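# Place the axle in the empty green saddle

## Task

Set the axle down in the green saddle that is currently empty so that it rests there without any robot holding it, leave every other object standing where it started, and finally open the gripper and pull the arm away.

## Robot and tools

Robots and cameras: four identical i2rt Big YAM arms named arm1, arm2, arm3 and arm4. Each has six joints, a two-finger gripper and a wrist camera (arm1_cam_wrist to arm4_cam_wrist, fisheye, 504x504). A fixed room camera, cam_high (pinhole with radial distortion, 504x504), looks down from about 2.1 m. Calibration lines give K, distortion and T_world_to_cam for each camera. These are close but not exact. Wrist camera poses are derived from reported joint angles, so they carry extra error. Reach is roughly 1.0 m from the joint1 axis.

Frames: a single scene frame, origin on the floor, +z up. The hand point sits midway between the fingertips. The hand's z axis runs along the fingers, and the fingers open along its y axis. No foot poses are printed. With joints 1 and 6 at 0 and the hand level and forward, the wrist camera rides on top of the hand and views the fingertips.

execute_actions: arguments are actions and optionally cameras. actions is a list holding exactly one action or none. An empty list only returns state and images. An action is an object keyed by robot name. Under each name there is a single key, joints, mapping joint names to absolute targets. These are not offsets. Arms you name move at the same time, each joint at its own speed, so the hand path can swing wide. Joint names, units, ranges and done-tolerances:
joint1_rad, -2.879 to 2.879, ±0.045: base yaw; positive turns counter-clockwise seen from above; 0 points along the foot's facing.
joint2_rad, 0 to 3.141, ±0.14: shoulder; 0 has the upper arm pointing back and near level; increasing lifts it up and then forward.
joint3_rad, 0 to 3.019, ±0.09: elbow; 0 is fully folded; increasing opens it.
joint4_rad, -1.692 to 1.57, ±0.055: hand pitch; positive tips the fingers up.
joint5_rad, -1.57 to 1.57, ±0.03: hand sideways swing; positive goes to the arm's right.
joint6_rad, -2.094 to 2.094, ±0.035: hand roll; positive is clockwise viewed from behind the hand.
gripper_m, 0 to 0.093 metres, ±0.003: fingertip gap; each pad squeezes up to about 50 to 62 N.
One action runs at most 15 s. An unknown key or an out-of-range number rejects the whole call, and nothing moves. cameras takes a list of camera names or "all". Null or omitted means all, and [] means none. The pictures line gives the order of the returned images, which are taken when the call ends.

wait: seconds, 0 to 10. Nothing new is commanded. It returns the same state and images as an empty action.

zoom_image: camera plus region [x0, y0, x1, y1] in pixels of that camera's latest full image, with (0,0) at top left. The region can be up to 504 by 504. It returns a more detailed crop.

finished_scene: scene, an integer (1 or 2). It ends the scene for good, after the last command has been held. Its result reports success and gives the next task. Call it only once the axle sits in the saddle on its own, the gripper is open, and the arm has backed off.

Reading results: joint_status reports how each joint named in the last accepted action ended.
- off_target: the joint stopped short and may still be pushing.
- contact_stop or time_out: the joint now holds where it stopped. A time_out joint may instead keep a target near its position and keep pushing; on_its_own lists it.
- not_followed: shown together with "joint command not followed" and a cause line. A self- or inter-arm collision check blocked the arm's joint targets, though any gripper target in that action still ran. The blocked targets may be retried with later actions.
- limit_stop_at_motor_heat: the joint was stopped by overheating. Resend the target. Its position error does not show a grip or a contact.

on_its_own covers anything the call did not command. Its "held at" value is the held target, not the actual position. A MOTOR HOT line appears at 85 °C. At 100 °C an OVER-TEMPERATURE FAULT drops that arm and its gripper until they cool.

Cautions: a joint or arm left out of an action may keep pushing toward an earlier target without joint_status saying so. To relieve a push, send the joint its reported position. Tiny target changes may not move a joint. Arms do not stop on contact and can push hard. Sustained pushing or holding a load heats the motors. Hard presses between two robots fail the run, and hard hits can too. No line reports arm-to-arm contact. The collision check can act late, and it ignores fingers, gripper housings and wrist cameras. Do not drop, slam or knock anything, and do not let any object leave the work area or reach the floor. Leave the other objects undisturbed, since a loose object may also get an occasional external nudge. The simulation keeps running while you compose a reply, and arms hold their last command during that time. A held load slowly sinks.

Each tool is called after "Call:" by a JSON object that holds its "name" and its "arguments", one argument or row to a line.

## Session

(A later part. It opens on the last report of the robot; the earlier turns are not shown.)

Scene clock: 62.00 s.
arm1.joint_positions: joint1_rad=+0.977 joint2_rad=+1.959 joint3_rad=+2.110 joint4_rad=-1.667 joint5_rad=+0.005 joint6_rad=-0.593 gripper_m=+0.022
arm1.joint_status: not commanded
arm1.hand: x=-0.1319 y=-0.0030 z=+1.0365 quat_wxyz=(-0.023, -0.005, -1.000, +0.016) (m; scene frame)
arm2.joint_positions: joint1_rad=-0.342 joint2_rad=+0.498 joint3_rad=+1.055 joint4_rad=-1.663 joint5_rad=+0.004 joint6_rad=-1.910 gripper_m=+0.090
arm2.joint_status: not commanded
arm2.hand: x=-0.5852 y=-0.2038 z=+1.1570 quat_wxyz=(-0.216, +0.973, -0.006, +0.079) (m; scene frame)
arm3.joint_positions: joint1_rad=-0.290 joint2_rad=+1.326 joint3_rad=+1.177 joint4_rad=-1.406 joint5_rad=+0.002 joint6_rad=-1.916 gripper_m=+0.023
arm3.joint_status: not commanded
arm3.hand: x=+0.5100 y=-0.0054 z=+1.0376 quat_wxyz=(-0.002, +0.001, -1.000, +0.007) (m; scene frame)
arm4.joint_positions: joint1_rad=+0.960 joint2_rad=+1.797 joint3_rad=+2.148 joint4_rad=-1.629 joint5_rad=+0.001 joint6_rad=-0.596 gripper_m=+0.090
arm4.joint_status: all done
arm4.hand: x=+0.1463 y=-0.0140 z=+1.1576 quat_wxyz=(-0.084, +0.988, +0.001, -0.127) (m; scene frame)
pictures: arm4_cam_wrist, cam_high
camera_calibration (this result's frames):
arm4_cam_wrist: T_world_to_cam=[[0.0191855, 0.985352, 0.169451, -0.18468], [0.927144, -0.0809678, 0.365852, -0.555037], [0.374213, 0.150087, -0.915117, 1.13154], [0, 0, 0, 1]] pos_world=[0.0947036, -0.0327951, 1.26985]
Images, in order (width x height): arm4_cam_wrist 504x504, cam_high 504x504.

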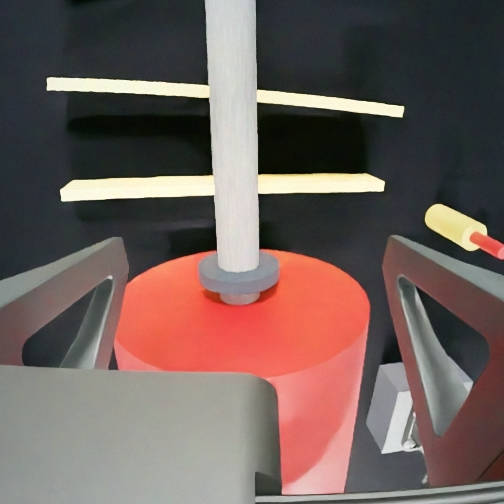

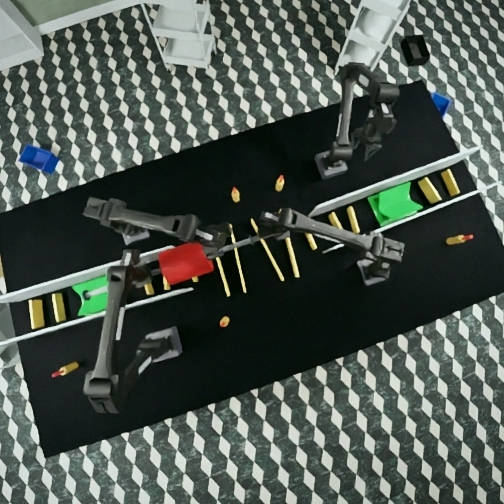

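Call:
{"name": "execute_actions", "arguments": {
  "actions": []
}}

Call:
{"name": "execute_actions", "arguments": {
  "actions": [
    {"arm4":{"joints":{"joint1_rad":0.972,"joint2_rad":1.975,"joint3_rad":2.15,"joint4_rad":-1.675,"joint6_rad":-0.59}}}
  ],
  "cameras": ["arm4_cam_wrist"]
}}

Scene clock: 63.00 s.
arm1.joint_positions: joint1_rad=+0.977 joint2_rad=+1.959 joint3_rad=+2.110 joint4_rad=-1.667 joint5_rad=+0.005 joint6_rad=-0.593 gripper_m=+0.022
arm1.joint_status: not commanded
arm1.hand: x=-0.1319 y=-0.0030 z=+1.0365 quat_wxyz=(-0.023, -0.005, -1.000, +0.016) (m; scene frame)
arm2.joint_positions: joint1_rad=-0.342 joint2_rad=+0.498 joint3_rad=+1.055 joint4_rad=-1.663 joint5_rad=+0.004 joint6_rad=-1.910 gripper_m=+0.090
arm2.joint_status: not commanded
arm2.hand: x=-0.5852 y=-0.2038 z=+1.1570 quat_wxyz=(-0.216, +0.973, -0.006, +0.079) (m; scene frame)
arm3.joint_positions: joint1_rad=-0.290 joint2_rad=+1.326 joint3_rad=+1.177 joint4_rad=-1.406 joint5_rad=+0.002 joint6_rad=-1.916 gripper_m=+0.023
arm3.joint_status: not commanded
arm3.hand: x=+0.5100 y=-0.0054 z=+1.0376 quat_wxyz=(-0.002, +0.001, -1.000, +0.007) (m; scene frame)
arm4.joint_positions: joint1_rad=+0.960 joint2_rad=+1.797 joint3_rad=+2.148 joint4_rad=-1.629 joint5_rad=+0.001 joint6_rad=-0.596 gripper_m=+0.090
arm4.joint_status: all done
arm4.hand: x=+0.1463 y=-0.0140 z=+1.1576 quat_wxyz=(-0.084, +0.988, +0.001, -0.127) (m; scene frame)
pictures: arm1_cam_wrist, arm2_cam_wrist, arm3_cam_wrist, arm4_cam_wrist, cam_high
camera_calibration (this result's frames):
arm1_cam_wrist: T_world_to_cam=[[-0.00616197, -0.999262, 0.0379253, -0.0453074], [-0.827303, 0.0263985, 0.561136, -0.687829], [-0.561723, -0.027918, -0.826854, 0.905504], [0, 0, 0, 1]] pos_world=[-0.0606794, -0.00183642, 1.1364]
arm2_cam_wrist: T_world_to_cam=[[-0.0163627, 0.908269, 0.418066, -0.307039], [0.695706, -0.289968, 0.6572, -0.409444], [0.71814, 0.301605, -0.627144, 1.32811], [0, 0, 0, 1]] pos_world=[-0.67394, -0.240416, 1.23036]
arm3_cam_wrist: T_world_to_cam=[[0.0138219, -0.999904, 0.00115097, -0.014208], [-0.811563, -0.010546, 0.58417, -0.185914], [-0.584101, -0.00900842, -0.811631, 1.26876], [0, 0, 0, 1]] pos_world=[0.5904, -0.00473779, 1.13839]
arm4_cam_wrist: T_world_to_cam=[[0.0191855, 0.985352, 0.169451, -0.18468], [0.927144, -0.0809678, 0.365852, -0.555037], [0.374213, 0.150087, -0.915117, 1.13154], [0, 0, 0, 1]] pos_world=[0.0947036, -0.0327951, 1.26985]
Images, in order (width x height): arm1_cam_wrist 504x504, arm2_cam_wrist 504x504, arm3_cam_wrist 504x504, arm4_cam_wrist 504x504, cam_high 504x504.

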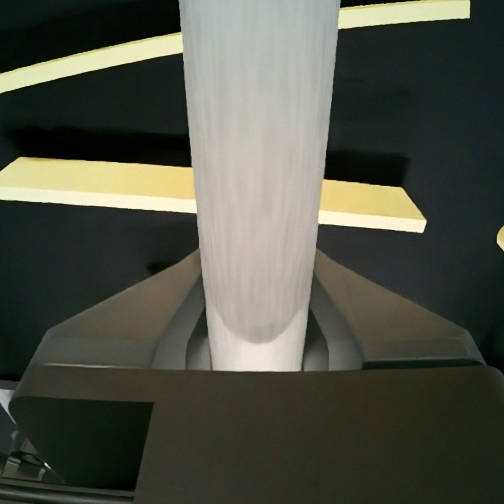

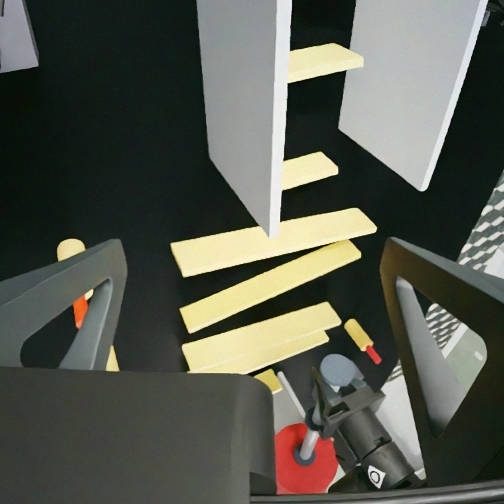

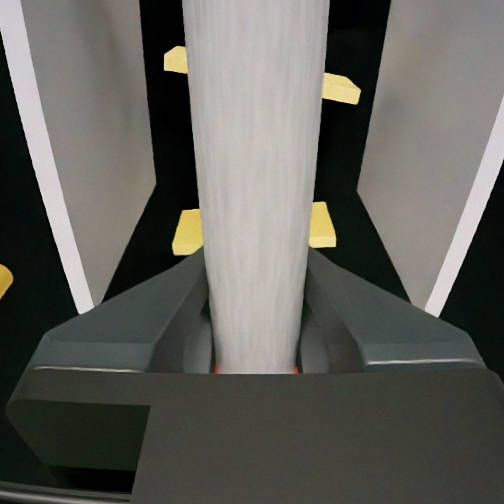

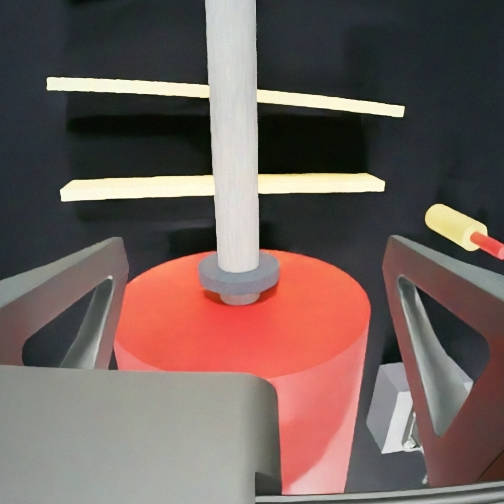

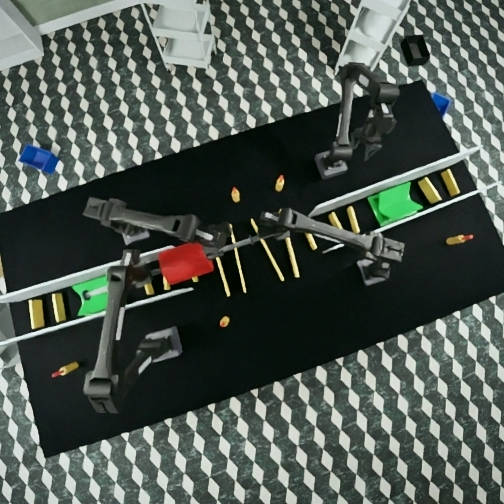

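Scene clock: 64.27 s.
arm1.joint_positions: joint1_rad=+0.977 joint2_rad=+1.959 joint3_rad=+2.110 joint4_rad=-1.667 joint5_rad=+0.005 joint6_rad=-0.593 gripper_m=+0.022
arm1.joint_status: not commanded
arm1.hand: x=-0.1319 y=-0.0030 z=+1.0365 quat_wxyz=(-0.023, -0.005, -1.000, +0.016) (m; scene frame)
arm2.joint_positions: joint1_rad=-0.342 joint2_rad=+0.498 joint3_rad=+1.055 joint4_rad=-1.663 joint5_rad=+0.004 joint6_rad=-1.910 gripper_m=+0.090
arm2.joint_status: not commanded
arm2.hand: x=-0.5852 y=-0.2038 z=+1.1570 quat_wxyz=(-0.216, +0.973, -0.006, +0.079) (m; scene frame)
arm3.joint_positions: joint1_rad=-0.290 joint2_rad=+1.326 joint3_rad=+1.177 joint4_rad=-1.406 joint5_rad=+0.002 joint6_rad=-1.916 gripper_m=+0.023
arm3.joint_status: not commanded
arm3.hand: x=+0.5100 y=-0.0054 z=+1.0376 quat_wxyz=(-0.002, +0.001, -1.000, +0.007) (m; scene frame)
arm4.joint_positions: joint1_rad=+0.965 joint2_rad=+1.985 joint3_rad=+2.137 joint4_rad=-1.664 joint5_rad=+0.001 joint6_rad=-0.596 gripper_m=+0.090
arm4.joint_status: all done
arm4.hand: x=+0.1215 y=-0.0015 z=+1.0401 quat_wxyz=(-0.018, +0.999, +0.003, -0.031) (m; scene frame)
pictures: arm4_cam_wrist
camera_calibration (this result's frames):
arm4_cam_wrist: T_world_to_cam=[[-0.00694155, 0.999135, 0.0410006, -0.0398534], [0.838815, -0.0165028, 0.544167, -0.662758], [0.544373, 0.0381692, -0.837974, 0.930322], [0, 0, 0, 1]] pos_world=[0.0492124, -0.00662815, 1.14187]
Images, in order (width x height): arm4_cam_wrist 504x504.

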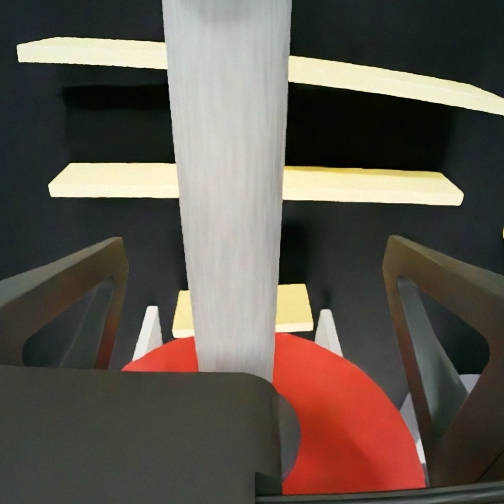

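Call:
{"name": "execute_actions", "arguments": {
  "actions": [
    {"arm4":{"joints":{"joint1_rad":0.986,"joint2_rad":1.988,"joint6_rad":-0.58}}}
  ],
  "cameras": ["arm4_cam_wrist"]
}}

Scene clock: 65.13 s.
arm1.joint_positions: joint1_rad=+0.977 joint2_rad=+1.959 joint3_rad=+2.110 joint4_rad=-1.667 joint5_rad=+0.005 joint6_rad=-0.593 gripper_m=+0.022
arm1.joint_status: not commanded
arm1.hand: x=-0.1319 y=-0.0030 z=+1.0365 quat_wxyz=(-0.023, -0.005, -1.000, +0.016) (m; scene frame)
arm2.joint_positions: joint1_rad=-0.342 joint2_rad=+0.498 joint3_rad=+1.055 joint4_rad=-1.663 joint5_rad=+0.004 joint6_rad=-1.910 gripper_m=+0.090
arm2.joint_status: not commanded
arm2.hand: x=-0.5852 y=-0.2038 z=+1.1570 quat_wxyz=(-0.216, +0.973, -0.006, +0.079) (m; scene frame)
arm3.joint_positions: joint1_rad=-0.290 joint2_rad=+1.326 joint3_rad=+1.177 joint4_rad=-1.406 joint5_rad=+0.002 joint6_rad=-1.916 gripper_m=+0.023
arm3.joint_status: not commanded
arm3.hand: x=+0.5100 y=-0.0054 z=+1.0376 quat_wxyz=(-0.002, +0.001, -1.000, +0.007) (m; scene frame)
arm4.joint_positions: joint1_rad=+0.982 joint2_rad=+1.985 joint3_rad=+2.137 joint4_rad=-1.664 joint5_rad=+0.001 joint6_rad=-0.592 gripper_m=+0.090
arm4.joint_status: all done
arm4.hand: x=+0.1155 y=-0.0107 z=+1.0402 quat_wxyz=(-0.018, +0.999, +0.010, -0.031) (m; scene frame)
pictures: arm4_cam_wrist
camera_calibration (this result's frames):
arm4_cam_wrist: T_world_to_cam=[[-0.0206668, 0.998945, 0.0410081, -0.0291137], [0.839002, -0.0049785, 0.544105, -0.657695], [0.543735, 0.0456508, -0.838014, 0.934206], [0, 0, 0, 1]] pos_world=[0.0432453, -0.0168386, 1.14193]
Images, in order (width x height): arm4_cam_wrist 504x504.

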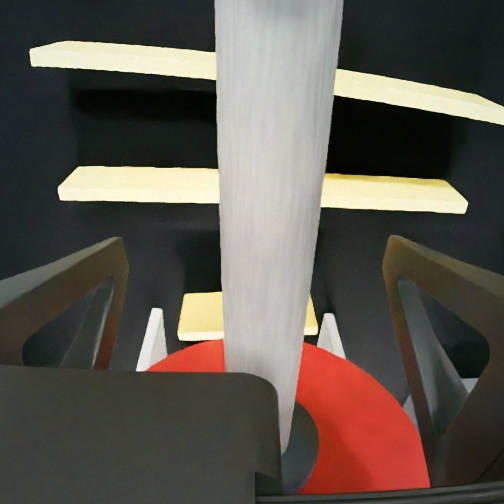

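Close enough (3 mm); close.

Call:
{"name": "execute_actions", "arguments": {
  "actions": [
    {"arm4":{"joints":{"joint1_rad":0.968,"joint6_rad":-0.57,"gripper_m":0.0}}}
  ],
  "cameras": ["arm4_cam_wrist"]
}}

Call:
{"name": "execute_actions", "arguments": {
  "actions": [
    {"arm4":{"joints":{"joint2_rad":1.925,"joint3_rad":2.21}},"arm1":{"joints":{"joint2_rad":1.945,"joint3_rad":2.145}}}
  ],
  "cameras": ["arm4_cam_wrist"]
}}

Scene clock: 67.23 s.
arm1.joint_positions: joint1_rad=+0.977 joint2_rad=+1.959 joint3_rad=+2.111 joint4_rad=-1.667 joint5_rad=+0.005 joint6_rad=-0.593 gripper_m=+0.022
arm1.joint_status: not commanded
arm1.hand: x=-0.1319 y=-0.0032 z=+1.0368 quat_wxyz=(-0.023, -0.005, -1.000, +0.016) (m; scene frame)
arm2.joint_positions: joint1_rad=-0.342 joint2_rad=+0.498 joint3_rad=+1.055 joint4_rad=-1.663 joint5_rad=+0.004 joint6_rad=-1.910 gripper_m=+0.090
arm2.joint_status: not commanded
arm2.hand: x=-0.5852 y=-0.2038 z=+1.1570 quat_wxyz=(-0.216, +0.973, -0.006, +0.079) (m; scene frame)
arm3.joint_positions: joint1_rad=-0.290 joint2_rad=+1.326 joint3_rad=+1.177 joint4_rad=-1.406 joint5_rad=+0.002 joint6_rad=-1.916 gripper_m=+0.023
arm3.joint_status: not commanded
arm3.hand: x=+0.5101 y=-0.0055 z=+1.0376 quat_wxyz=(-0.002, +0.001, -1.000, +0.007) (m; scene frame)
arm4.joint_positions: joint1_rad=+0.977 joint2_rad=+1.985 joint3_rad=+2.137 joint4_rad=-1.664 joint5_rad=+0.000 joint6_rad=-0.578 gripper_m=+0.023
arm4.joint_status: gripper_m off_target (ended at +0.023, target +0.000); the others done
arm4.hand: x=+0.1173 y=-0.0078 z=+1.0402 quat_wxyz=(-0.018, +0.999, +0.000, -0.032) (m; scene frame)
pictures: arm4_cam_wrist
camera_calibration (this result's frames):
arm4_cam_wrist: T_world_to_cam=[[-0.000921628, 0.999235, 0.0390961, -0.0322498], [0.839373, -0.0204779, 0.543171, -0.658416], [0.543556, 0.0333168, -0.838712, 0.933708], [0, 0, 0, 1]] pos_world=[0.0451046, -0.012366, 1.142]
Images, in order (width x height): arm4_cam_wrist 504x504.

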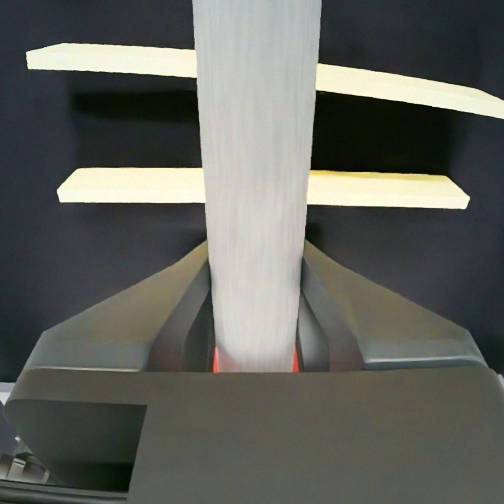

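Scene clock: 67.80 s.
arm1.joint_positions: joint1_rad=+0.977 joint2_rad=+1.959 joint3_rad=+2.111 joint4_rad=-1.667 joint5_rad=+0.005 joint6_rad=-0.593 gripper_m=+0.022
arm1.joint_status: all done
arm1.hand: x=-0.1319 y=-0.0032 z=+1.0368 quat_wxyz=(-0.023, -0.005, -1.000, +0.016) (m; scene frame)
arm2.joint_positions: joint1_rad=-0.342 joint2_rad=+0.498 joint3_rad=+1.055 joint4_rad=-1.663 joint5_rad=+0.004 joint6_rad=-1.910 gripper_m=+0.090
arm2.joint_status: not commanded
arm2.hand: x=-0.5852 y=-0.2038 z=+1.1570 quat_wxyz=(-0.216, +0.973, -0.006, +0.079) (m; scene frame)
arm3.joint_positions: joint1_rad=-0.290 joint2_rad=+1.326 joint3_rad=+1.177 joint4_rad=-1.406 joint5_rad=+0.001 joint6_rad=-1.916 gripper_m=+0.023
arm3.joint_status: not commanded
arm3.hand: x=+0.5102 y=-0.0055 z=+1.0376 quat_wxyz=(-0.003, +0.001, -1.000, +0.007) (m; scene frame)
arm4.joint_positions: joint1_rad=+0.977 joint2_rad=+1.982 joint3_rad=+2.138 joint4_rad=-1.664 joint5_rad=+0.000 joint6_rad=-0.578 gripper_m=+0.023
arm4.joint_status: all done
arm4.hand: x=+0.1174 y=-0.0079 z=+1.0424 quat_wxyz=(-0.019, +0.999, +0.000, -0.033) (m; scene frame)
pictures: arm4_cam_wrist
camera_calibration (this result's frames):
arm4_cam_wrist: T_world_to_cam=[[-0.000380588, 0.999144, 0.0413613, -0.034716], [0.841276, -0.0220402, 0.540156, -0.656789], [0.540605, 0.0350018, -0.840548, 0.937794], [0, 0, 0, 1]] pos_world=[0.0455515, -0.012614, 1.14447]
Images, in order (width x height): arm4_cam_wrist 504x504.

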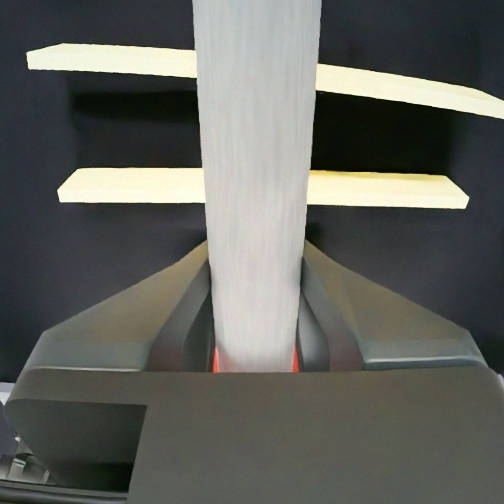

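Call:
{"name": "execute_actions", "arguments": {
  "actions": [
    {"arm1":{"joints":{"gripper_m":0.09}}}
  ],
  "cameras": []
}}

Call:
{"name": "execute_actions", "arguments": {
  "actions": [
    {"arm1":{"joints":{"joint2_rad":1.72}}}
  ],
  "cameras": ["arm1_cam_wrist","arm4_cam_wrist"]
}}

Scene clock: 70.13 s.
arm1.joint_positions: joint1_rad=+0.977 joint2_rad=+1.958 joint3_rad=+2.111 joint4_rad=-1.667 joint5_rad=+0.002 joint6_rad=-0.593 gripper_m=+0.090
arm1.joint_status: all done
arm1.hand: x=-0.1316 y=-0.0027 z=+1.0371 quat_wxyz=(-0.024, -0.005, -1.000, +0.015) (m; scene frame)
arm2.joint_positions: joint1_rad=-0.342 joint2_rad=+0.498 joint3_rad=+1.055 joint4_rad=-1.663 joint5_rad=+0.004 joint6_rad=-1.910 gripper_m=+0.090
arm2.joint_status: not commanded
arm2.hand: x=-0.5852 y=-0.2038 z=+1.1570 quat_wxyz=(-0.216, +0.973, -0.006, +0.079) (m; scene frame)
arm3.joint_positions: joint1_rad=-0.290 joint2_rad=+1.326 joint3_rad=+1.177 joint4_rad=-1.406 joint5_rad=+0.001 joint6_rad=-1.916 gripper_m=+0.023
arm3.joint_status: not commanded
arm3.hand: x=+0.5103 y=-0.0055 z=+1.0376 quat_wxyz=(-0.003, +0.001, -1.000, +0.007) (m; scene frame)
arm4.joint_positions: joint1_rad=+0.977 joint2_rad=+1.982 joint3_rad=+2.138 joint4_rad=-1.664 joint5_rad=+0.000 joint6_rad=-0.578 gripper_m=+0.023
arm4.joint_status: not commanded
arm4.hand: x=+0.1174 y=-0.0079 z=+1.0424 quat_wxyz=(-0.019, +0.999, +0.000, -0.033) (m; scene frame)
pictures: none
No camera images: the call's "cameras" was empty. Leave "cameras" out to get every camera's image.

Scene clock: 71.47 s.
arm1.joint_positions: joint1_rad=+0.977 joint2_rad=+1.703 joint3_rad=+2.130 joint4_rad=-1.667 joint5_rad=+0.002 joint6_rad=-0.593 gripper_m=+0.090
arm1.joint_status: all done
arm1.hand: x=-0.1754 y=+0.0267 z=+1.1916 quat_wxyz=(-0.137, -0.006, -0.986, +0.092) (m; scene frame)
arm2.joint_positions: joint1_rad=-0.342 joint2_rad=+0.498 joint3_rad=+1.055 joint4_rad=-1.663 joint5_rad=+0.004 joint6_rad=-1.910 gripper_m=+0.090
arm2.joint_status: not commanded
arm2.hand: x=-0.5852 y=-0.2038 z=+1.1570 quat_wxyz=(-0.216, +0.973, -0.006, +0.079) (m; scene frame)
arm3.joint_positions: joint1_rad=-0.290 joint2_rad=+1.326 joint3_rad=+1.177 joint4_rad=-1.406 joint5_rad=+0.001 joint6_rad=-1.916 gripper_m=+0.023
arm3.joint_status: not commanded
arm3.hand: x=+0.5103 y=-0.0055 z=+1.0376 quat_wxyz=(-0.003, +0.001, -1.000, +0.007) (m; scene frame)
arm4.joint_positions: joint1_rad=+0.977 joint2_rad=+1.982 joint3_rad=+2.138 joint4_rad=-1.664 joint5_rad=+0.000 joint6_rad=-0.578 gripper_m=+0.023
arm4.joint_status: not commanded
arm4.hand: x=+0.1174 y=-0.0079 z=+1.0424 quat_wxyz=(-0.019, +0.999, +0.000, -0.033) (m; scene frame)
pictures: arm1_cam_wrist, arm4_cam_wrist
camera_calibration (this result's frames):
arm1_cam_wrist: T_world_to_cam=[[-0.0327693, -0.981695, 0.18762, -0.205324], [-0.931883, 0.0978658, 0.349308, -0.579423], [-0.361275, -0.163393, -0.918032, 1.15755], [0, 0, 0, 1]] pos_world=[-0.12849, 0.0442753, 1.30359]
arm4_cam_wrist: T_world_to_cam=[[-0.000380588, 0.999144, 0.0413613, -0.034716], [0.841276, -0.0220402, 0.540156, -0.656789], [0.540605, 0.0350018, -0.840548, 0.937794], [0, 0, 0, 1]] pos_world=[0.0455515, -0.012614, 1.14447]
Images, in order (width x height): arm1_cam_wrist 504x504, arm4_cam_wrist 504x504.

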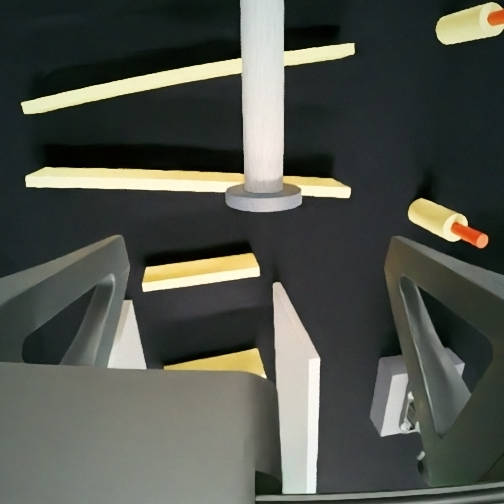

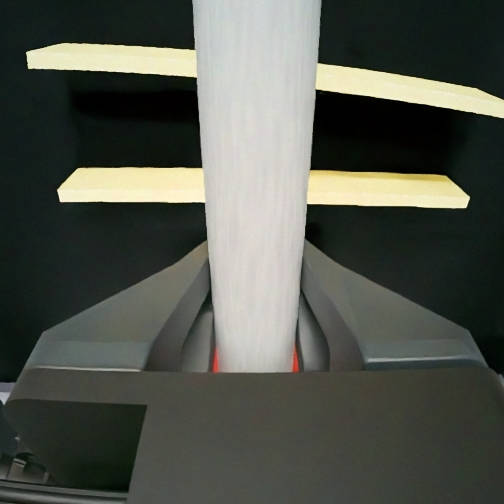

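Call:
{"name": "execute_actions", "arguments": {
  "actions": [
    {"arm1":{"joints":{"joint2_rad":0.6,"joint3_rad":1.05}},"arm4":{"joints":{"joint1_rad":0.82,"joint2_rad":1.655,"joint3_rad":1.775,"joint4_rad":-1.605,"joint6_rad":-0.74}},"arm3":{"joints":{"joint1_rad":0.095,"joint2_rad":1.245,"joint3_rad":1.175,"joint4_rad":-1.435,"joint6_rad":-1.52}}}
  ],
  "cameras": []
}}

Call:
{"name": "execute_actions", "arguments": {
  "actions": [
    {"arm4":{"joints":{"joint1_rad":0.625,"joint2_rad":1.44,"joint3_rad":1.51,"joint4_rad":-1.575,"joint6_rad":-0.94}},"arm3":{"joints":{"joint1_rad":0.43,"joint2_rad":1.32,"joint3_rad":1.29,"joint4_rad":-1.425,"joint6_rad":-1.183}}}
  ],
  "cameras": ["cam_high"]
}}

Scene clock: 73.67 s.
arm1.joint_positions: joint1_rad=+0.977 joint2_rad=+0.609 joint3_rad=+1.044 joint4_rad=-1.667 joint5_rad=+0.002 joint6_rad=-0.593 gripper_m=+0.090
arm1.joint_status: all done
arm1.hand: x=-0.4948 y=+0.2473 z=+1.1005 quat_wxyz=(-0.140, -0.006, -0.986, +0.094) (m; scene frame)
arm2.joint_positions: joint1_rad=-0.342 joint2_rad=+0.498 joint3_rad=+1.055 joint4_rad=-1.663 joint5_rad=+0.004 joint6_rad=-1.910 gripper_m=+0.090
arm2.joint_status: not commanded
arm2.hand: x=-0.5852 y=-0.2038 z=+1.1570 quat_wxyz=(-0.216, +0.973, -0.006, +0.079) (m; scene frame)
arm3.joint_positions: joint1_rad=+0.091 joint2_rad=+1.279 joint3_rad=+1.156 joint4_rad=-1.444 joint5_rad=-0.007 joint6_rad=-1.520 gripper_m=+0.023
arm3.joint_status: all done
arm3.hand: x=+0.6524 y=-0.0075 z=+1.0473 quat_wxyz=(-0.010, -0.005, -1.000, +0.001) (m; scene frame)
arm4.joint_positions: joint1_rad=+0.815 joint2_rad=+1.685 joint3_rad=+1.750 joint4_rad=-1.610 joint5_rad=-0.005 joint6_rad=-0.721 gripper_m=+0.023
arm4.joint_status: all done
arm4.hand: x=+0.2593 y=-0.0010 z=+1.0540 quat_wxyz=(-0.008, +1.000, -0.009, -0.018) (m; scene frame)
pictures: none
No camera images: the call's "cameras" was empty. Leave "cameras" out to get every camera's image.

Scene clock: 74.73 s.
arm1.joint_positions: joint1_rad=+0.977 joint2_rad=+0.609 joint3_rad=+1.044 joint4_rad=-1.667 joint5_rad=+0.002 joint6_rad=-0.593 gripper_m=+0.090
arm1.joint_status: not commanded
arm1.hand: x=-0.4948 y=+0.2473 z=+1.1005 quat_wxyz=(-0.140, -0.006, -0.986, +0.094) (m; scene frame)
arm2.joint_positions: joint1_rad=-0.342 joint2_rad=+0.498 joint3_rad=+1.055 joint4_rad=-1.663 joint5_rad=+0.004 joint6_rad=-1.910 gripper_m=+0.090
arm2.joint_status: not commanded
arm2.hand: x=-0.5852 y=-0.2038 z=+1.1570 quat_wxyz=(-0.216, +0.973, -0.006, +0.079) (m; scene frame)
arm3.joint_positions: joint1_rad=+0.434 joint2_rad=+1.335 joint3_rad=+1.204 joint4_rad=-1.429 joint5_rad=-0.007 joint6_rad=-1.188 gripper_m=+0.023
arm3.joint_status: all done
arm3.hand: x=+0.7802 y=-0.0028 z=+1.0477 quat_wxyz=(-0.011, +0.000, -1.000, +0.004) (m; scene frame)
arm4.joint_positions: joint1_rad=+0.612 joint2_rad=+1.462 joint3_rad=+1.488 joint4_rad=-1.571 joint5_rad=-0.002 joint6_rad=-0.933 gripper_m=+0.023
arm4.joint_status: all done
arm4.hand: x=+0.3872 y=+0.0017 z=+1.0525 quat_wxyz=(-0.011, +1.000, -0.004, -0.015) (m; scene frame)
pictures: cam_high
Images, in order (width x height): cam_high 504x504.

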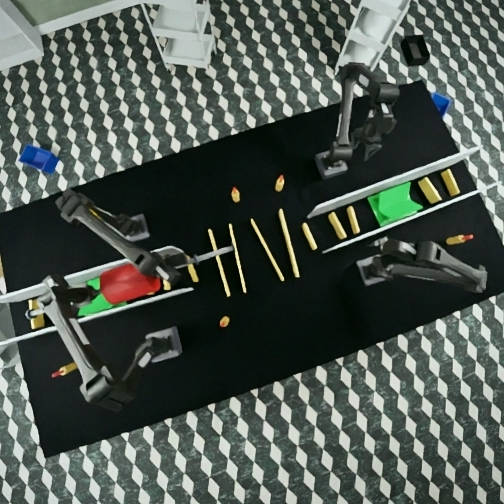

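Call:
{"name": "execute_actions", "arguments": {
  "actions": [
    {"arm4":{"joints":{"joint1_rad":0.37,"joint2_rad":1.28,"joint3_rad":1.345,"joint4_rad":-1.578,"joint6_rad":-1.2}},"arm3":{"joints":{"joint1_rad":0.684,"joint2_rad":1.505,"joint3_rad":1.478,"joint4_rad":-1.435,"joint6_rad":-0.927}}}
  ],
  "cameras": []
}}

Call:
{"name": "execute_actions", "arguments": {
  "actions": [
    {"arm4":{"joints":{"joint1_rad":0.01,"joint2_rad":1.215,"joint3_rad":1.288,"joint4_rad":-1.587,"joint6_rad":-1.565}},"arm3":{"joints":{"joint1_rad":0.859,"joint2_rad":1.74,"joint3_rad":1.78,"joint4_rad":-1.5,"joint6_rad":-0.76}}}
  ],
  "cameras": []
}}

Call:
{"name": "execute_actions", "arguments": {
  "actions": [
    {"arm4":{"joints":{"joint1_rad":-0.272,"joint2_rad":1.245,"joint3_rad":1.36,"joint4_rad":-1.59,"joint6_rad":-1.86}},"arm3":{"joints":{"joint1_rad":0.952,"joint2_rad":1.955,"joint3_rad":2.115,"joint4_rad":-1.61,"joint6_rad":-0.68}}}
  ],
  "cameras": ["arm3_cam_wrist","arm4_cam_wrist","cam_high"]
}}

Scene clock: 77.23 s.
arm1.joint_positions: joint1_rad=+0.977 joint2_rad=+0.609 joint3_rad=+1.044 joint4_rad=-1.667 joint5_rad=+0.002 joint6_rad=-0.593 gripper_m=+0.090
arm1.joint_status: not commanded
arm1.hand: x=-0.4948 y=+0.2473 z=+1.1005 quat_wxyz=(-0.140, -0.006, -0.986, +0.094) (m; scene frame)
arm2.joint_positions: joint1_rad=-0.342 joint2_rad=+0.498 joint3_rad=+1.055 joint4_rad=-1.663 joint5_rad=+0.004 joint6_rad=-1.910 gripper_m=+0.090
arm2.joint_status: not commanded
arm2.hand: x=-0.5852 y=-0.2038 z=+1.1570 quat_wxyz=(-0.216, +0.973, -0.006, +0.079) (m; scene frame)
arm3.joint_positions: joint1_rad=+0.684 joint2_rad=+1.533 joint3_rad=+1.388 joint4_rad=-1.435 joint5_rad=+0.006 joint6_rad=-0.930 gripper_m=+0.023
arm3.joint_status: joint3_rad time_out (moved +0.184 of +0.274); the others done
arm3.on_its_own: joint3_rad reads +1.388 and still pushes toward +1.478 since a time_out
arm3.hand: x=+0.9028 y=-0.0145 z=+1.0411 quat_wxyz=(-0.001, -0.004, -1.000, -0.002) (m; scene frame)
arm4.joint_positions: joint1_rad=+0.350 joint2_rad=+1.303 joint3_rad=+1.316 joint4_rad=-1.576 joint5_rad=+0.001 joint6_rad=-1.189 gripper_m=+0.023
arm4.joint_status: all done
arm4.hand: x=+0.5113 y=-0.0047 z=+1.0452 quat_wxyz=(-0.005, +1.000, -0.007, -0.008) (m; scene frame)
pictures: none
No camera images: the call's "cameras" was empty. Leave "cameras" out to get every camera's image.

not run: a stop came earlier in this reply.

not run: a stop came earlier in this reply.

Call:
{"name": "execute_actions", "arguments": {
  "actions": [
    {"arm4":{"joints":{"joint1_rad":0.01,"joint2_rad":1.225,"joint3_rad":1.295,"joint4_rad":-1.587,"joint6_rad":-1.565}},"arm3":{"joints":{"joint1_rad":0.859,"joint2_rad":1.735,"joint3_rad":1.785,"joint4_rad":-1.5,"joint6_rad":-0.76}}}
  ],
  "cameras": []
}}

Call:
{"name": "execute_actions", "arguments": {
  "actions": [
    {"arm4":{"joints":{"joint1_rad":-0.265,"joint2_rad":1.245,"joint3_rad":1.355,"joint4_rad":-1.59,"joint6_rad":-1.86}},"arm3":{"joints":{"joint1_rad":0.952,"joint2_rad":1.955,"joint3_rad":2.12,"joint4_rad":-1.61,"joint6_rad":-0.675}}}
  ],
  "cameras": ["arm3_cam_wrist","arm4_cam_wrist","cam_high"]
}}

Scene clock: 79.90 s.
arm1.joint_positions: joint1_rad=+0.977 joint2_rad=+0.609 joint3_rad=+1.044 joint4_rad=-1.667 joint5_rad=+0.002 joint6_rad=-0.593 gripper_m=+0.090
arm1.joint_status: not commanded
arm1.hand: x=-0.4948 y=+0.2473 z=+1.1005 quat_wxyz=(-0.140, -0.006, -0.986, +0.094) (m; scene frame)
arm2.joint_positions: joint1_rad=-0.342 joint2_rad=+0.498 joint3_rad=+1.055 joint4_rad=-1.663 joint5_rad=+0.004 joint6_rad=-1.910 gripper_m=+0.090
arm2.joint_status: not commanded
arm2.hand: x=-0.5852 y=-0.2038 z=+1.1570 quat_wxyz=(-0.216, +0.973, -0.006, +0.079) (m; scene frame)
arm3.joint_positions: joint1_rad=+0.865 joint2_rad=+1.765 joint3_rad=+1.685 joint4_rad=-1.503 joint5_rad=+0.004 joint6_rad=-0.736 gripper_m=+0.023
arm3.joint_status: joint3_rad time_out (moved +0.297 of +0.397); the others done
arm3.on_its_own: joint3_rad reads +1.685 and still pushes toward +1.785 since a time_out
arm3.hand: x=+1.0284 y=-0.0215 z=+1.0446 quat_wxyz=(+0.000, -0.011, -1.000, -0.003) (m; scene frame)
arm4.joint_positions: joint1_rad=+0.000 joint2_rad=+1.255 joint3_rad=+1.262 joint4_rad=-1.585 joint5_rad=+0.007 joint6_rad=-1.521 gripper_m=+0.023
arm4.joint_status: joint6_rad time_out (moved -0.332 of -0.376); the others done
arm4.on_its_own: joint6_rad reads -1.521 and still pushes toward -1.565 since a time_out
arm4.hand: x=+0.6396 y=-0.0019 z=+1.0393 quat_wxyz=(+0.002, +1.000, -0.016, -0.003) (m; scene frame)
pictures: none
No camera images: the call's "cameras" was empty. Leave "cameras" out to get every camera's image.

not run: a stop came earlier in this reply.

Call:
{"name": "execute_actions", "arguments": {
  "actions": [
    {"arm4":{"joints":{"joint1_rad":-0.27,"joint2_rad":1.225,"joint3_rad":1.345,"joint4_rad":-1.59,"joint6_rad":-1.805}},"arm3":{"joints":{"joint1_rad":0.95,"joint2_rad":1.965,"joint3_rad":2.13,"joint4_rad":-1.61,"joint6_rad":-0.635}}}
  ],
  "cameras": ["arm3_cam_wrist","arm4_cam_wrist","cam_high"]
}}

Scene clock: 82.63 s.
arm1.joint_positions: joint1_rad=+0.977 joint2_rad=+0.609 joint3_rad=+1.044 joint4_rad=-1.667 joint5_rad=+0.002 joint6_rad=-0.593 gripper_m=+0.090
arm1.joint_status: not commanded
arm1.hand: x=-0.4948 y=+0.2473 z=+1.1005 quat_wxyz=(-0.140, -0.006, -0.986, +0.094) (m; scene frame)
arm2.joint_positions: joint1_rad=-0.342 joint2_rad=+0.498 joint3_rad=+1.055 joint4_rad=-1.663 joint5_rad=+0.004 joint6_rad=-1.910 gripper_m=+0.090
arm2.joint_status: not commanded
arm2.hand: x=-0.5852 y=-0.2038 z=+1.1570 quat_wxyz=(-0.216, +0.973, -0.006, +0.079) (m; scene frame)
arm3.joint_positions: joint1_rad=+0.952 joint2_rad=+2.003 joint3_rad=+2.031 joint4_rad=-1.612 joint5_rad=+0.004 joint6_rad=-0.637 gripper_m=+0.023
arm3.joint_status: joint3_rad time_out (moved +0.346 of +0.445); the others done
arm3.on_its_own: joint3_rad reads +2.031 and still pushes toward +2.130 since a time_out
arm3.hand: x=+1.1230 y=-0.0367 z=+1.0441 quat_wxyz=(+0.000, -0.017, -1.000, -0.002) (m; scene frame)
arm4.joint_positions: joint1_rad=-0.278 joint2_rad=+1.256 joint3_rad=+1.270 joint4_rad=-1.587 joint5_rad=+0.009 joint6_rad=-1.789 gripper_m=+0.023
arm4.joint_status: all done
arm4.hand: x=+0.7362 y=-0.0129 z=+1.0406 quat_wxyz=(+0.000, +1.000, -0.021, -0.003) (m; scene frame)
pictures: arm3_cam_wrist, arm4_cam_wrist, cam_high
camera_calibration (this result's frames):
arm3_cam_wrist: T_world_to_cam=[[-0.0222941, -0.999594, -0.0177432, 0.00633647], [-0.808626, 0.00759281, 0.588273, 0.300494], [-0.5879, 0.0274626, -0.808467, 1.63411], [0, 0, 0, 1]] pos_world=[1.20382, -0.0408248, 1.14447]
arm4_cam_wrist: T_world_to_cam=[[0.0414657, 0.999135, 0.00324375, -0.0205094], [0.806159, -0.0353745, 0.59064, -1.20337], [0.590244, -0.0218763, -0.806928, 0.529648], [0, 0, 0, 1]] pos_world=[0.658336, -0.0104902, 1.13821]
Images, in order (width x height): arm3_cam_wrist 504x504, arm4_cam_wrist 504x504, cam_high 504x504.

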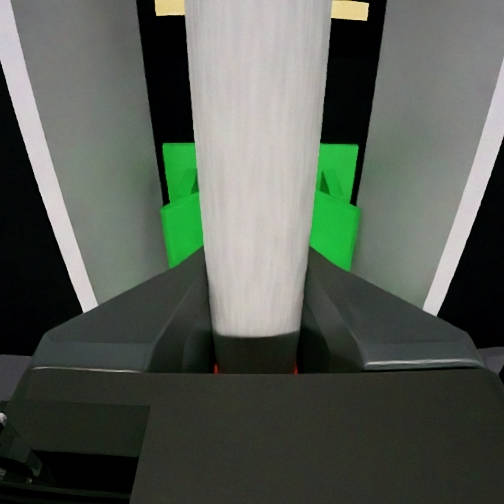

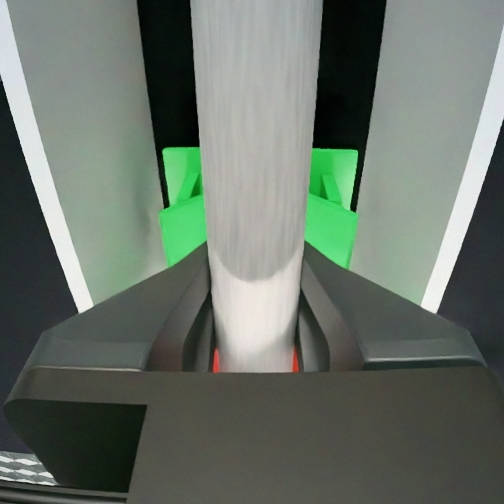

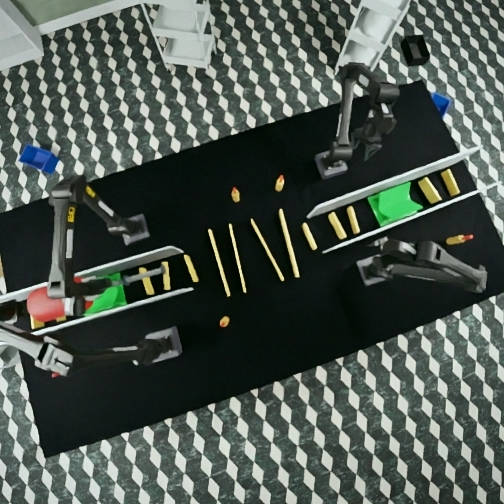

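Call:
{"name": "execute_actions", "arguments": {
  "actions": [
    {"arm4":{"joints":{"joint2_rad":1.245,"joint3_rad":1.125,"joint4_rad":-1.385,"joint6_rad":-1.79}},"arm3":{"joints":{"joint2_rad":1.98,"joint3_rad":1.895,"joint4_rad":-1.405}}}
  ],
  "cameras": []
}}

Call:
{"name": "execute_actions", "arguments": {
  "actions": [
    {"arm4":{"joints":{"joint2_rad":1.298,"joint3_rad":0.982,"joint4_rad":-1.19}},"arm3":{"joints":{"joint2_rad":2.025,"joint3_rad":1.78,"joint4_rad":-1.245}}}
  ],
  "cameras": ["arm3_cam_wrist","arm4_cam_wrist"]
}}

Scene clock: 84.43 s.
arm1.joint_positions: joint1_rad=+0.977 joint2_rad=+0.609 joint3_rad=+1.044 joint4_rad=-1.667 joint5_rad=+0.002 joint6_rad=-0.593 gripper_m=+0.090
arm1.joint_status: not commanded
arm1.hand: x=-0.4948 y=+0.2473 z=+1.1005 quat_wxyz=(-0.140, -0.006, -0.986, +0.094) (m; scene frame)
arm2.joint_positions: joint1_rad=-0.342 joint2_rad=+0.498 joint3_rad=+1.055 joint4_rad=-1.663 joint5_rad=+0.004 joint6_rad=-1.910 gripper_m=+0.090
arm2.joint_status: not commanded
arm2.hand: x=-0.5852 y=-0.2038 z=+1.1570 quat_wxyz=(-0.216, +0.973, -0.006, +0.079) (m; scene frame)
arm3.joint_positions: joint1_rad=+0.947 joint2_rad=+2.027 joint3_rad=+1.871 joint4_rad=-1.432 joint5_rad=+0.003 joint6_rad=-0.635 gripper_m=+0.023
arm3.joint_status: all done
arm3.hand: x=+1.1237 y=-0.0402 z=+0.9686 quat_wxyz=(+0.002, -0.020, -1.000, -0.004) (m; scene frame)
arm4.joint_positions: joint1_rad=-0.282 joint2_rad=+1.276 joint3_rad=+1.094 joint4_rad=-1.394 joint5_rad=+0.006 joint6_rad=-1.784 gripper_m=+0.023
arm4.joint_status: all done
arm4.hand: x=+0.7362 y=-0.0122 z=+0.9670 quat_wxyz=(+0.002, +1.000, -0.026, -0.005) (m; scene frame)
pictures: none
No camera images: the call's "cameras" was empty. Leave "cameras" out to get every camera's image.

Scene clock: 85.47 s.
arm1.joint_positions: joint1_rad=+0.977 joint2_rad=+0.609 joint3_rad=+1.044 joint4_rad=-1.667 joint5_rad=+0.002 joint6_rad=-0.593 gripper_m=+0.090
arm1.joint_status: not commanded
arm1.hand: x=-0.4948 y=+0.2473 z=+1.1005 quat_wxyz=(-0.140, -0.006, -0.986, +0.094) (m; scene frame)
arm2.joint_positions: joint1_rad=-0.342 joint2_rad=+0.498 joint3_rad=+1.055 joint4_rad=-1.663 joint5_rad=+0.004 joint6_rad=-1.910 gripper_m=+0.090
arm2.joint_status: not commanded
arm2.hand: x=-0.5852 y=-0.2038 z=+1.1570 quat_wxyz=(-0.216, +0.973, -0.006, +0.079) (m; scene frame)
arm3.joint_positions: joint1_rad=+0.946 joint2_rad=+2.068 joint3_rad=+1.756 joint4_rad=-1.274 joint5_rad=+0.003 joint6_rad=-0.639 gripper_m=+0.023
arm3.joint_status: all done
arm3.hand: x=+1.1237 y=-0.0399 z=+0.9010 quat_wxyz=(+0.001, -0.018, -1.000, -0.004) (m; scene frame)
arm4.joint_positions: joint1_rad=-0.281 joint2_rad=+1.328 joint3_rad=+0.955 joint4_rad=-1.201 joint5_rad=+0.007 joint6_rad=-1.788 gripper_m=+0.023
arm4.joint_status: all done
arm4.hand: x=+0.7353 y=-0.0118 z=+0.8988 quat_wxyz=(+0.001, +1.000, -0.024, -0.004) (m; scene frame)
pictures: arm3_cam_wrist, arm4_cam_wrist
camera_calibration (this result's frames):
arm3_cam_wrist: T_world_to_cam=[[-0.0257371, -0.999462, -0.0203357, 0.00684769], [-0.807797, 0.00880932, 0.589395, 0.383331], [-0.588899, 0.0315964, -0.807589, 1.51941], [0, 0, 0, 1]] pos_world=[1.20461, -0.0445407, 1.00126]
arm4_cam_wrist: T_world_to_cam=[[0.0460203, 0.998939, 0.00166027, -0.0230879], [0.807159, -0.0381643, 0.589099, -1.11817], [0.588537, -0.0257704, -0.808059, 0.418044], [0, 0, 0, 1]] pos_world=[0.65757, -0.00883764, 0.996556]
Images, in order (width x height): arm3_cam_wrist 504x504, arm4_cam_wrist 504x504.

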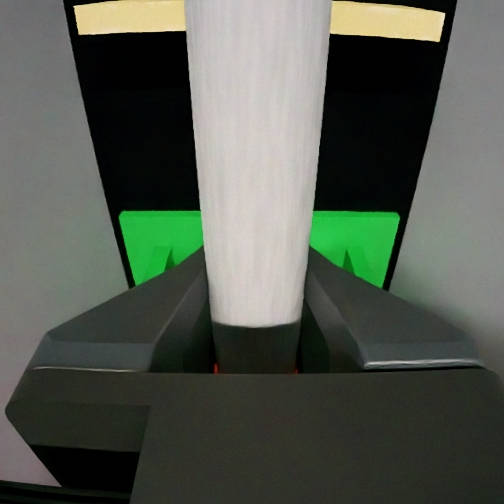

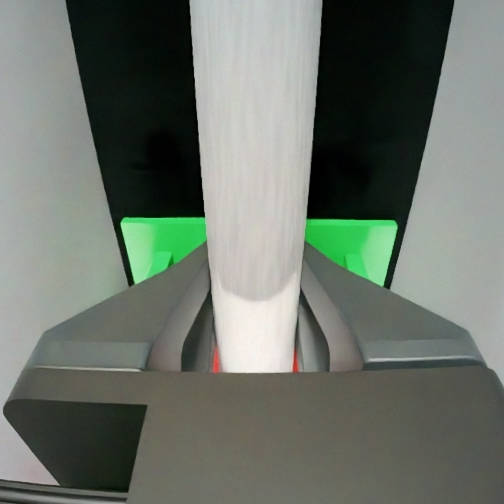

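Call:
{"name": "execute_actions", "arguments": {
  "actions": [
    {"arm4":{"joints":{"joint2_rad":1.338,"joint3_rad":0.925,"joint4_rad":-1.09}},"arm3":{"joints":{"joint2_rad":2.055,"joint3_rad":1.735,"joint4_rad":-1.165}}}
  ],
  "cameras": []
}}

Call:
{"name": "execute_actions", "arguments": {
  "actions": [
    {"arm4":{"joints":{"joint2_rad":1.365,"joint3_rad":0.905}},"arm3":{"joints":{"joint2_rad":2.085,"joint3_rad":1.715}}}
  ],
  "cameras": ["arm3_cam_wrist","arm4_cam_wrist"]
}}

Scene clock: 86.50 s.
arm1.joint_positions: joint1_rad=+0.977 joint2_rad=+0.609 joint3_rad=+1.044 joint4_rad=-1.667 joint5_rad=+0.002 joint6_rad=-0.593 gripper_m=+0.090
arm1.joint_status: not commanded
arm1.hand: x=-0.4948 y=+0.2473 z=+1.1005 quat_wxyz=(-0.140, -0.006, -0.986, +0.094) (m; scene frame)
arm2.joint_positions: joint1_rad=-0.342 joint2_rad=+0.498 joint3_rad=+1.055 joint4_rad=-1.663 joint5_rad=+0.004 joint6_rad=-1.910 gripper_m=+0.090
arm2.joint_status: not commanded
arm2.hand: x=-0.5852 y=-0.2038 z=+1.1570 quat_wxyz=(-0.216, +0.973, -0.006, +0.079) (m; scene frame)
arm3.joint_positions: joint1_rad=+0.946 joint2_rad=+2.085 joint3_rad=+1.714 joint4_rad=-1.199 joint5_rad=+0.003 joint6_rad=-0.638 gripper_m=+0.023
arm3.joint_status: all done
arm3.hand: x=+1.1251 y=-0.0411 z=+0.8760 quat_wxyz=(-0.006, -0.019, -1.000, +0.002) (m; scene frame)
arm4.joint_positions: joint1_rad=-0.281 joint2_rad=+1.364 joint3_rad=+0.901 joint4_rad=-1.108 joint5_rad=+0.015 joint6_rad=-1.785 gripper_m=+0.023
arm4.joint_status: all done
arm4.hand: x=+0.7363 y=-0.0112 z=+0.8679 quat_wxyz=(+0.000, +1.000, -0.025, +0.000) (m; scene frame)
pictures: none
No camera images: the call's "cameras" was empty. Leave "cameras" out to get every camera's image.

Scene clock: 87.00 s.
arm1.joint_positions: joint1_rad=+0.977 joint2_rad=+0.609 joint3_rad=+1.044 joint4_rad=-1.667 joint5_rad=+0.002 joint6_rad=-0.593 gripper_m=+0.090
arm1.joint_status: not commanded
arm1.hand: x=-0.4948 y=+0.2473 z=+1.1005 quat_wxyz=(-0.140, -0.006, -0.986, +0.094) (m; scene frame)
arm2.joint_positions: joint1_rad=-0.342 joint2_rad=+0.498 joint3_rad=+1.055 joint4_rad=-1.663 joint5_rad=+0.004 joint6_rad=-1.910 gripper_m=+0.090
arm2.joint_status: not commanded
arm2.hand: x=-0.5852 y=-0.2038 z=+1.1570 quat_wxyz=(-0.216, +0.973, -0.006, +0.079) (m; scene frame)
arm3.joint_positions: joint1_rad=+0.945 joint2_rad=+2.086 joint3_rad=+1.709 joint4_rad=-1.193 joint5_rad=+0.003 joint6_rad=-0.639 gripper_m=+0.023
arm3.joint_status: all done
arm3.hand: x=+1.1243 y=-0.0413 z=+0.8733 quat_wxyz=(-0.006, -0.019, -1.000, +0.002) (m; scene frame)
arm4.joint_positions: joint1_rad=-0.281 joint2_rad=+1.365 joint3_rad=+0.895 joint4_rad=-1.108 joint5_rad=+0.015 joint6_rad=-1.787 gripper_m=+0.023
arm4.joint_status: all done
arm4.hand: x=+0.7357 y=-0.0135 z=+0.8658 quat_wxyz=(+0.003, +1.000, -0.024, -0.001) (m; scene frame)
pictures: arm3_cam_wrist, arm4_cam_wrist
camera_calibration (this result's frames):
arm3_cam_wrist: T_world_to_cam=[[-0.0271863, -0.999578, -0.0101932, -0.00237218], [-0.815418, 0.0162769, 0.578643, 0.418424], [-0.578234, 0.0240429, -0.815517, 1.49206], [0, 0, 0, 1]] pos_world=[1.20388, -0.0450552, 0.974656]
arm4_cam_wrist: T_world_to_cam=[[0.0470834, 0.998887, -0.00297285, -0.0180551], [0.80323, -0.0360914, 0.594574, -1.10096], [0.593805, -0.0303824, -0.804035, 0.383717], [0, 0, 0, 1]] pos_world=[0.65732, -0.0100418, 0.963069]
Images, in order (width x height): arm3_cam_wrist 504x504, arm4_cam_wrist 504x504.

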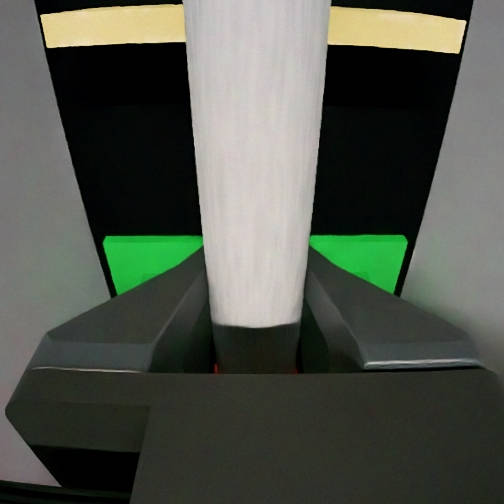

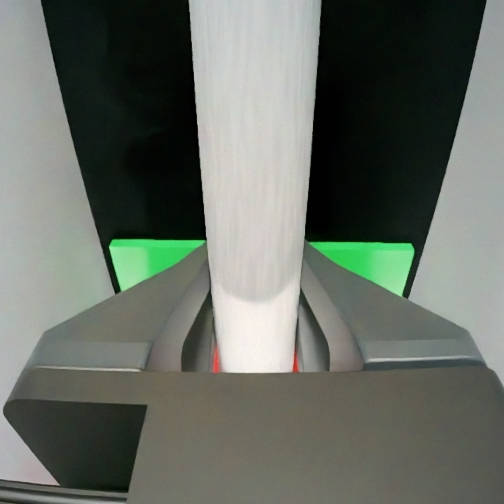

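Call:
{"name": "execute_actions", "arguments": {
  "actions": [
    {"arm4":{"joints":{"gripper_m":0.07}},"arm3":{"joints":{"gripper_m":0.07}}}
  ],
  "cameras": ["arm3_cam_wrist","arm4_cam_wrist"]
}}

Call:
{"name": "execute_actions", "arguments": {
  "actions": [
    {"arm4":{"joints":{"joint2_rad":1.265,"joint3_rad":1.15,"joint4_rad":-1.41}},"arm3":{"joints":{"joint2_rad":2.0,"joint3_rad":1.915,"joint4_rad":-1.43}}}
  ],
  "cameras": ["arm3_cam_wrist","arm4_cam_wrist"]
}}

Scene clock: 88.10 s.
arm1.joint_positions: joint1_rad=+0.977 joint2_rad=+0.609 joint3_rad=+1.044 joint4_rad=-1.667 joint5_rad=+0.002 joint6_rad=-0.593 gripper_m=+0.090
arm1.joint_status: not commanded
arm1.hand: x=-0.4948 y=+0.2473 z=+1.1005 quat_wxyz=(-0.140, -0.006, -0.986, +0.094) (m; scene frame)
arm2.joint_positions: joint1_rad=-0.342 joint2_rad=+0.498 joint3_rad=+1.055 joint4_rad=-1.663 joint5_rad=+0.004 joint6_rad=-1.910 gripper_m=+0.090
arm2.joint_status: not commanded
arm2.hand: x=-0.5852 y=-0.2038 z=+1.1570 quat_wxyz=(-0.216, +0.973, -0.006, +0.079) (m; scene frame)
arm3.joint_positions: joint1_rad=+0.946 joint2_rad=+2.086 joint3_rad=+1.709 joint4_rad=-1.178 joint5_rad=+0.003 joint6_rad=-0.639 gripper_m=+0.070
arm3.joint_status: all done
arm3.hand: x=+1.1273 y=-0.0432 z=+0.8734 quat_wxyz=(-0.011, -0.019, -1.000, +0.006) (m; scene frame)
arm4.joint_positions: joint1_rad=-0.277 joint2_rad=+1.365 joint3_rad=+0.895 joint4_rad=-1.101 joint5_rad=+0.003 joint6_rad=-1.787 gripper_m=+0.070
arm4.joint_status: all done
arm4.hand: x=+0.7328 y=-0.0111 z=+0.8658 quat_wxyz=(-0.001, +1.000, -0.022, -0.005) (m; scene frame)
pictures: arm3_cam_wrist, arm4_cam_wrist
camera_calibration (this result's frames):
arm3_cam_wrist: T_world_to_cam=[[-0.0264652, -0.999649, -0.00140773, -0.0126384], [-0.821914, 0.0209582, 0.569225, 0.436676], [-0.568996, 0.0162217, -0.82218, 1.489], [0, 0, 0, 1]] pos_world=[1.20581, -0.0459401, 0.975643]
arm4_cam_wrist: T_world_to_cam=[[0.0430397, 0.999056, 0.00588466, -0.0250594], [0.808907, -0.0383037, 0.586687, -1.09591], [0.586359, -0.0204907, -0.809792, 0.396086], [0, 0, 0, 1]] pos_world=[0.655317, -0.00882544, 0.96385]
Images, in order (width x height): arm3_cam_wrist 504x504, arm4_cam_wrist 504x504.

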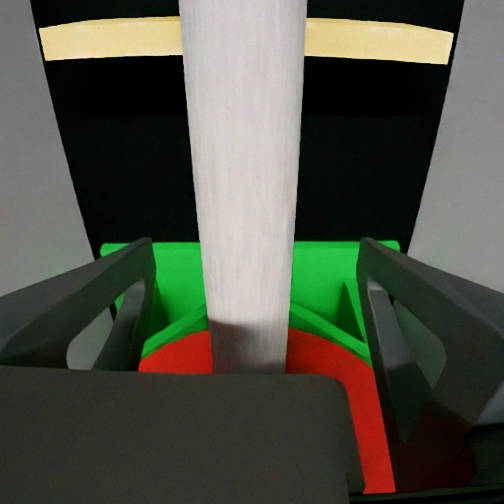

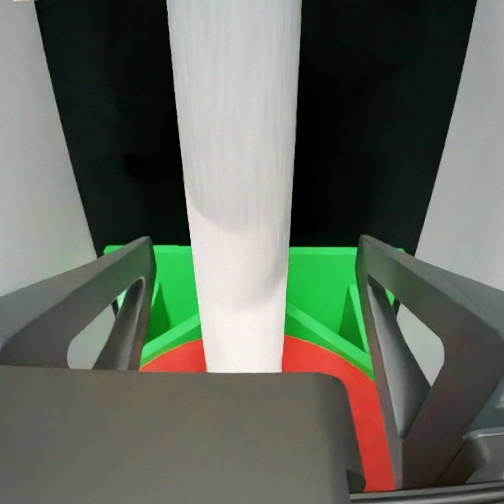

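Scene clock: 89.60 s.
arm1.joint_positions: joint1_rad=+0.977 joint2_rad=+0.609 joint3_rad=+1.044 joint4_rad=-1.667 joint5_rad=+0.002 joint6_rad=-0.593 gripper_m=+0.090
arm1.joint_status: not commanded
arm1.hand: x=-0.4948 y=+0.2473 z=+1.1005 quat_wxyz=(-0.140, -0.006, -0.986, +0.094) (m; scene frame)
arm2.joint_positions: joint1_rad=-0.342 joint2_rad=+0.498 joint3_rad=+1.055 joint4_rad=-1.663 joint5_rad=+0.004 joint6_rad=-1.910 gripper_m=+0.090
arm2.joint_status: not commanded
arm2.hand: x=-0.5852 y=-0.2038 z=+1.1570 quat_wxyz=(-0.216, +0.973, -0.006, +0.079) (m; scene frame)
arm3.joint_positions: joint1_rad=+0.946 joint2_rad=+1.996 joint3_rad=+1.870 joint4_rad=-1.419 joint5_rad=+0.003 joint6_rad=-0.639 gripper_m=+0.070
arm3.joint_status: all done
arm3.hand: x=+1.1249 y=-0.0423 z=+0.9866 quat_wxyz=(-0.015, -0.019, -1.000, +0.009) (m; scene frame)
arm4.joint_positions: joint1_rad=-0.277 joint2_rad=+1.255 joint3_rad=+1.124 joint4_rad=-1.399 joint5_rad=+0.003 joint6_rad=-1.787 gripper_m=+0.070
arm4.joint_status: all done
arm4.hand: x=+0.7359 y=-0.0056 z=+0.9856 quat_wxyz=(-0.021, +1.000, -0.022, -0.001) (m; scene frame)
pictures: arm3_cam_wrist, arm4_cam_wrist
camera_calibration (this result's frames):
arm3_cam_wrist: T_world_to_cam=[[-0.0265508, -0.999637, 0.00459668, -0.0174621], [-0.826289, 0.0245341, 0.562712, 0.381653], [-0.56262, 0.0111423, -0.82664, 1.57772], [0, 0, 0, 1]] pos_world=[1.20255, -0.0443986, 1.08953]
arm4_cam_wrist: T_world_to_cam=[[0.04336, 0.997974, 0.0465516, -0.0716743], [0.802783, -0.0625397, 0.592982, -1.17039], [0.594692, 0.0116592, -0.803869, 0.479573], [0, 0, 0, 1]] pos_world=[0.657482, -0.00725827, 1.08287]
Images, in order (width x height): arm3_cam_wrist 504x504, arm4_cam_wrist 504x504.

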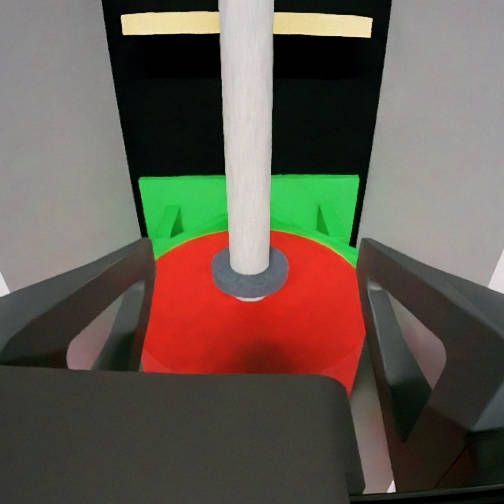

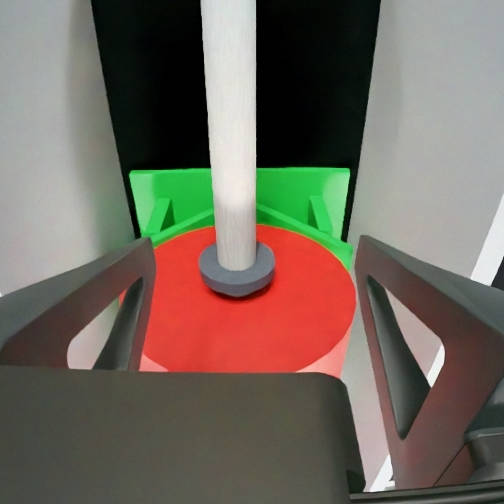

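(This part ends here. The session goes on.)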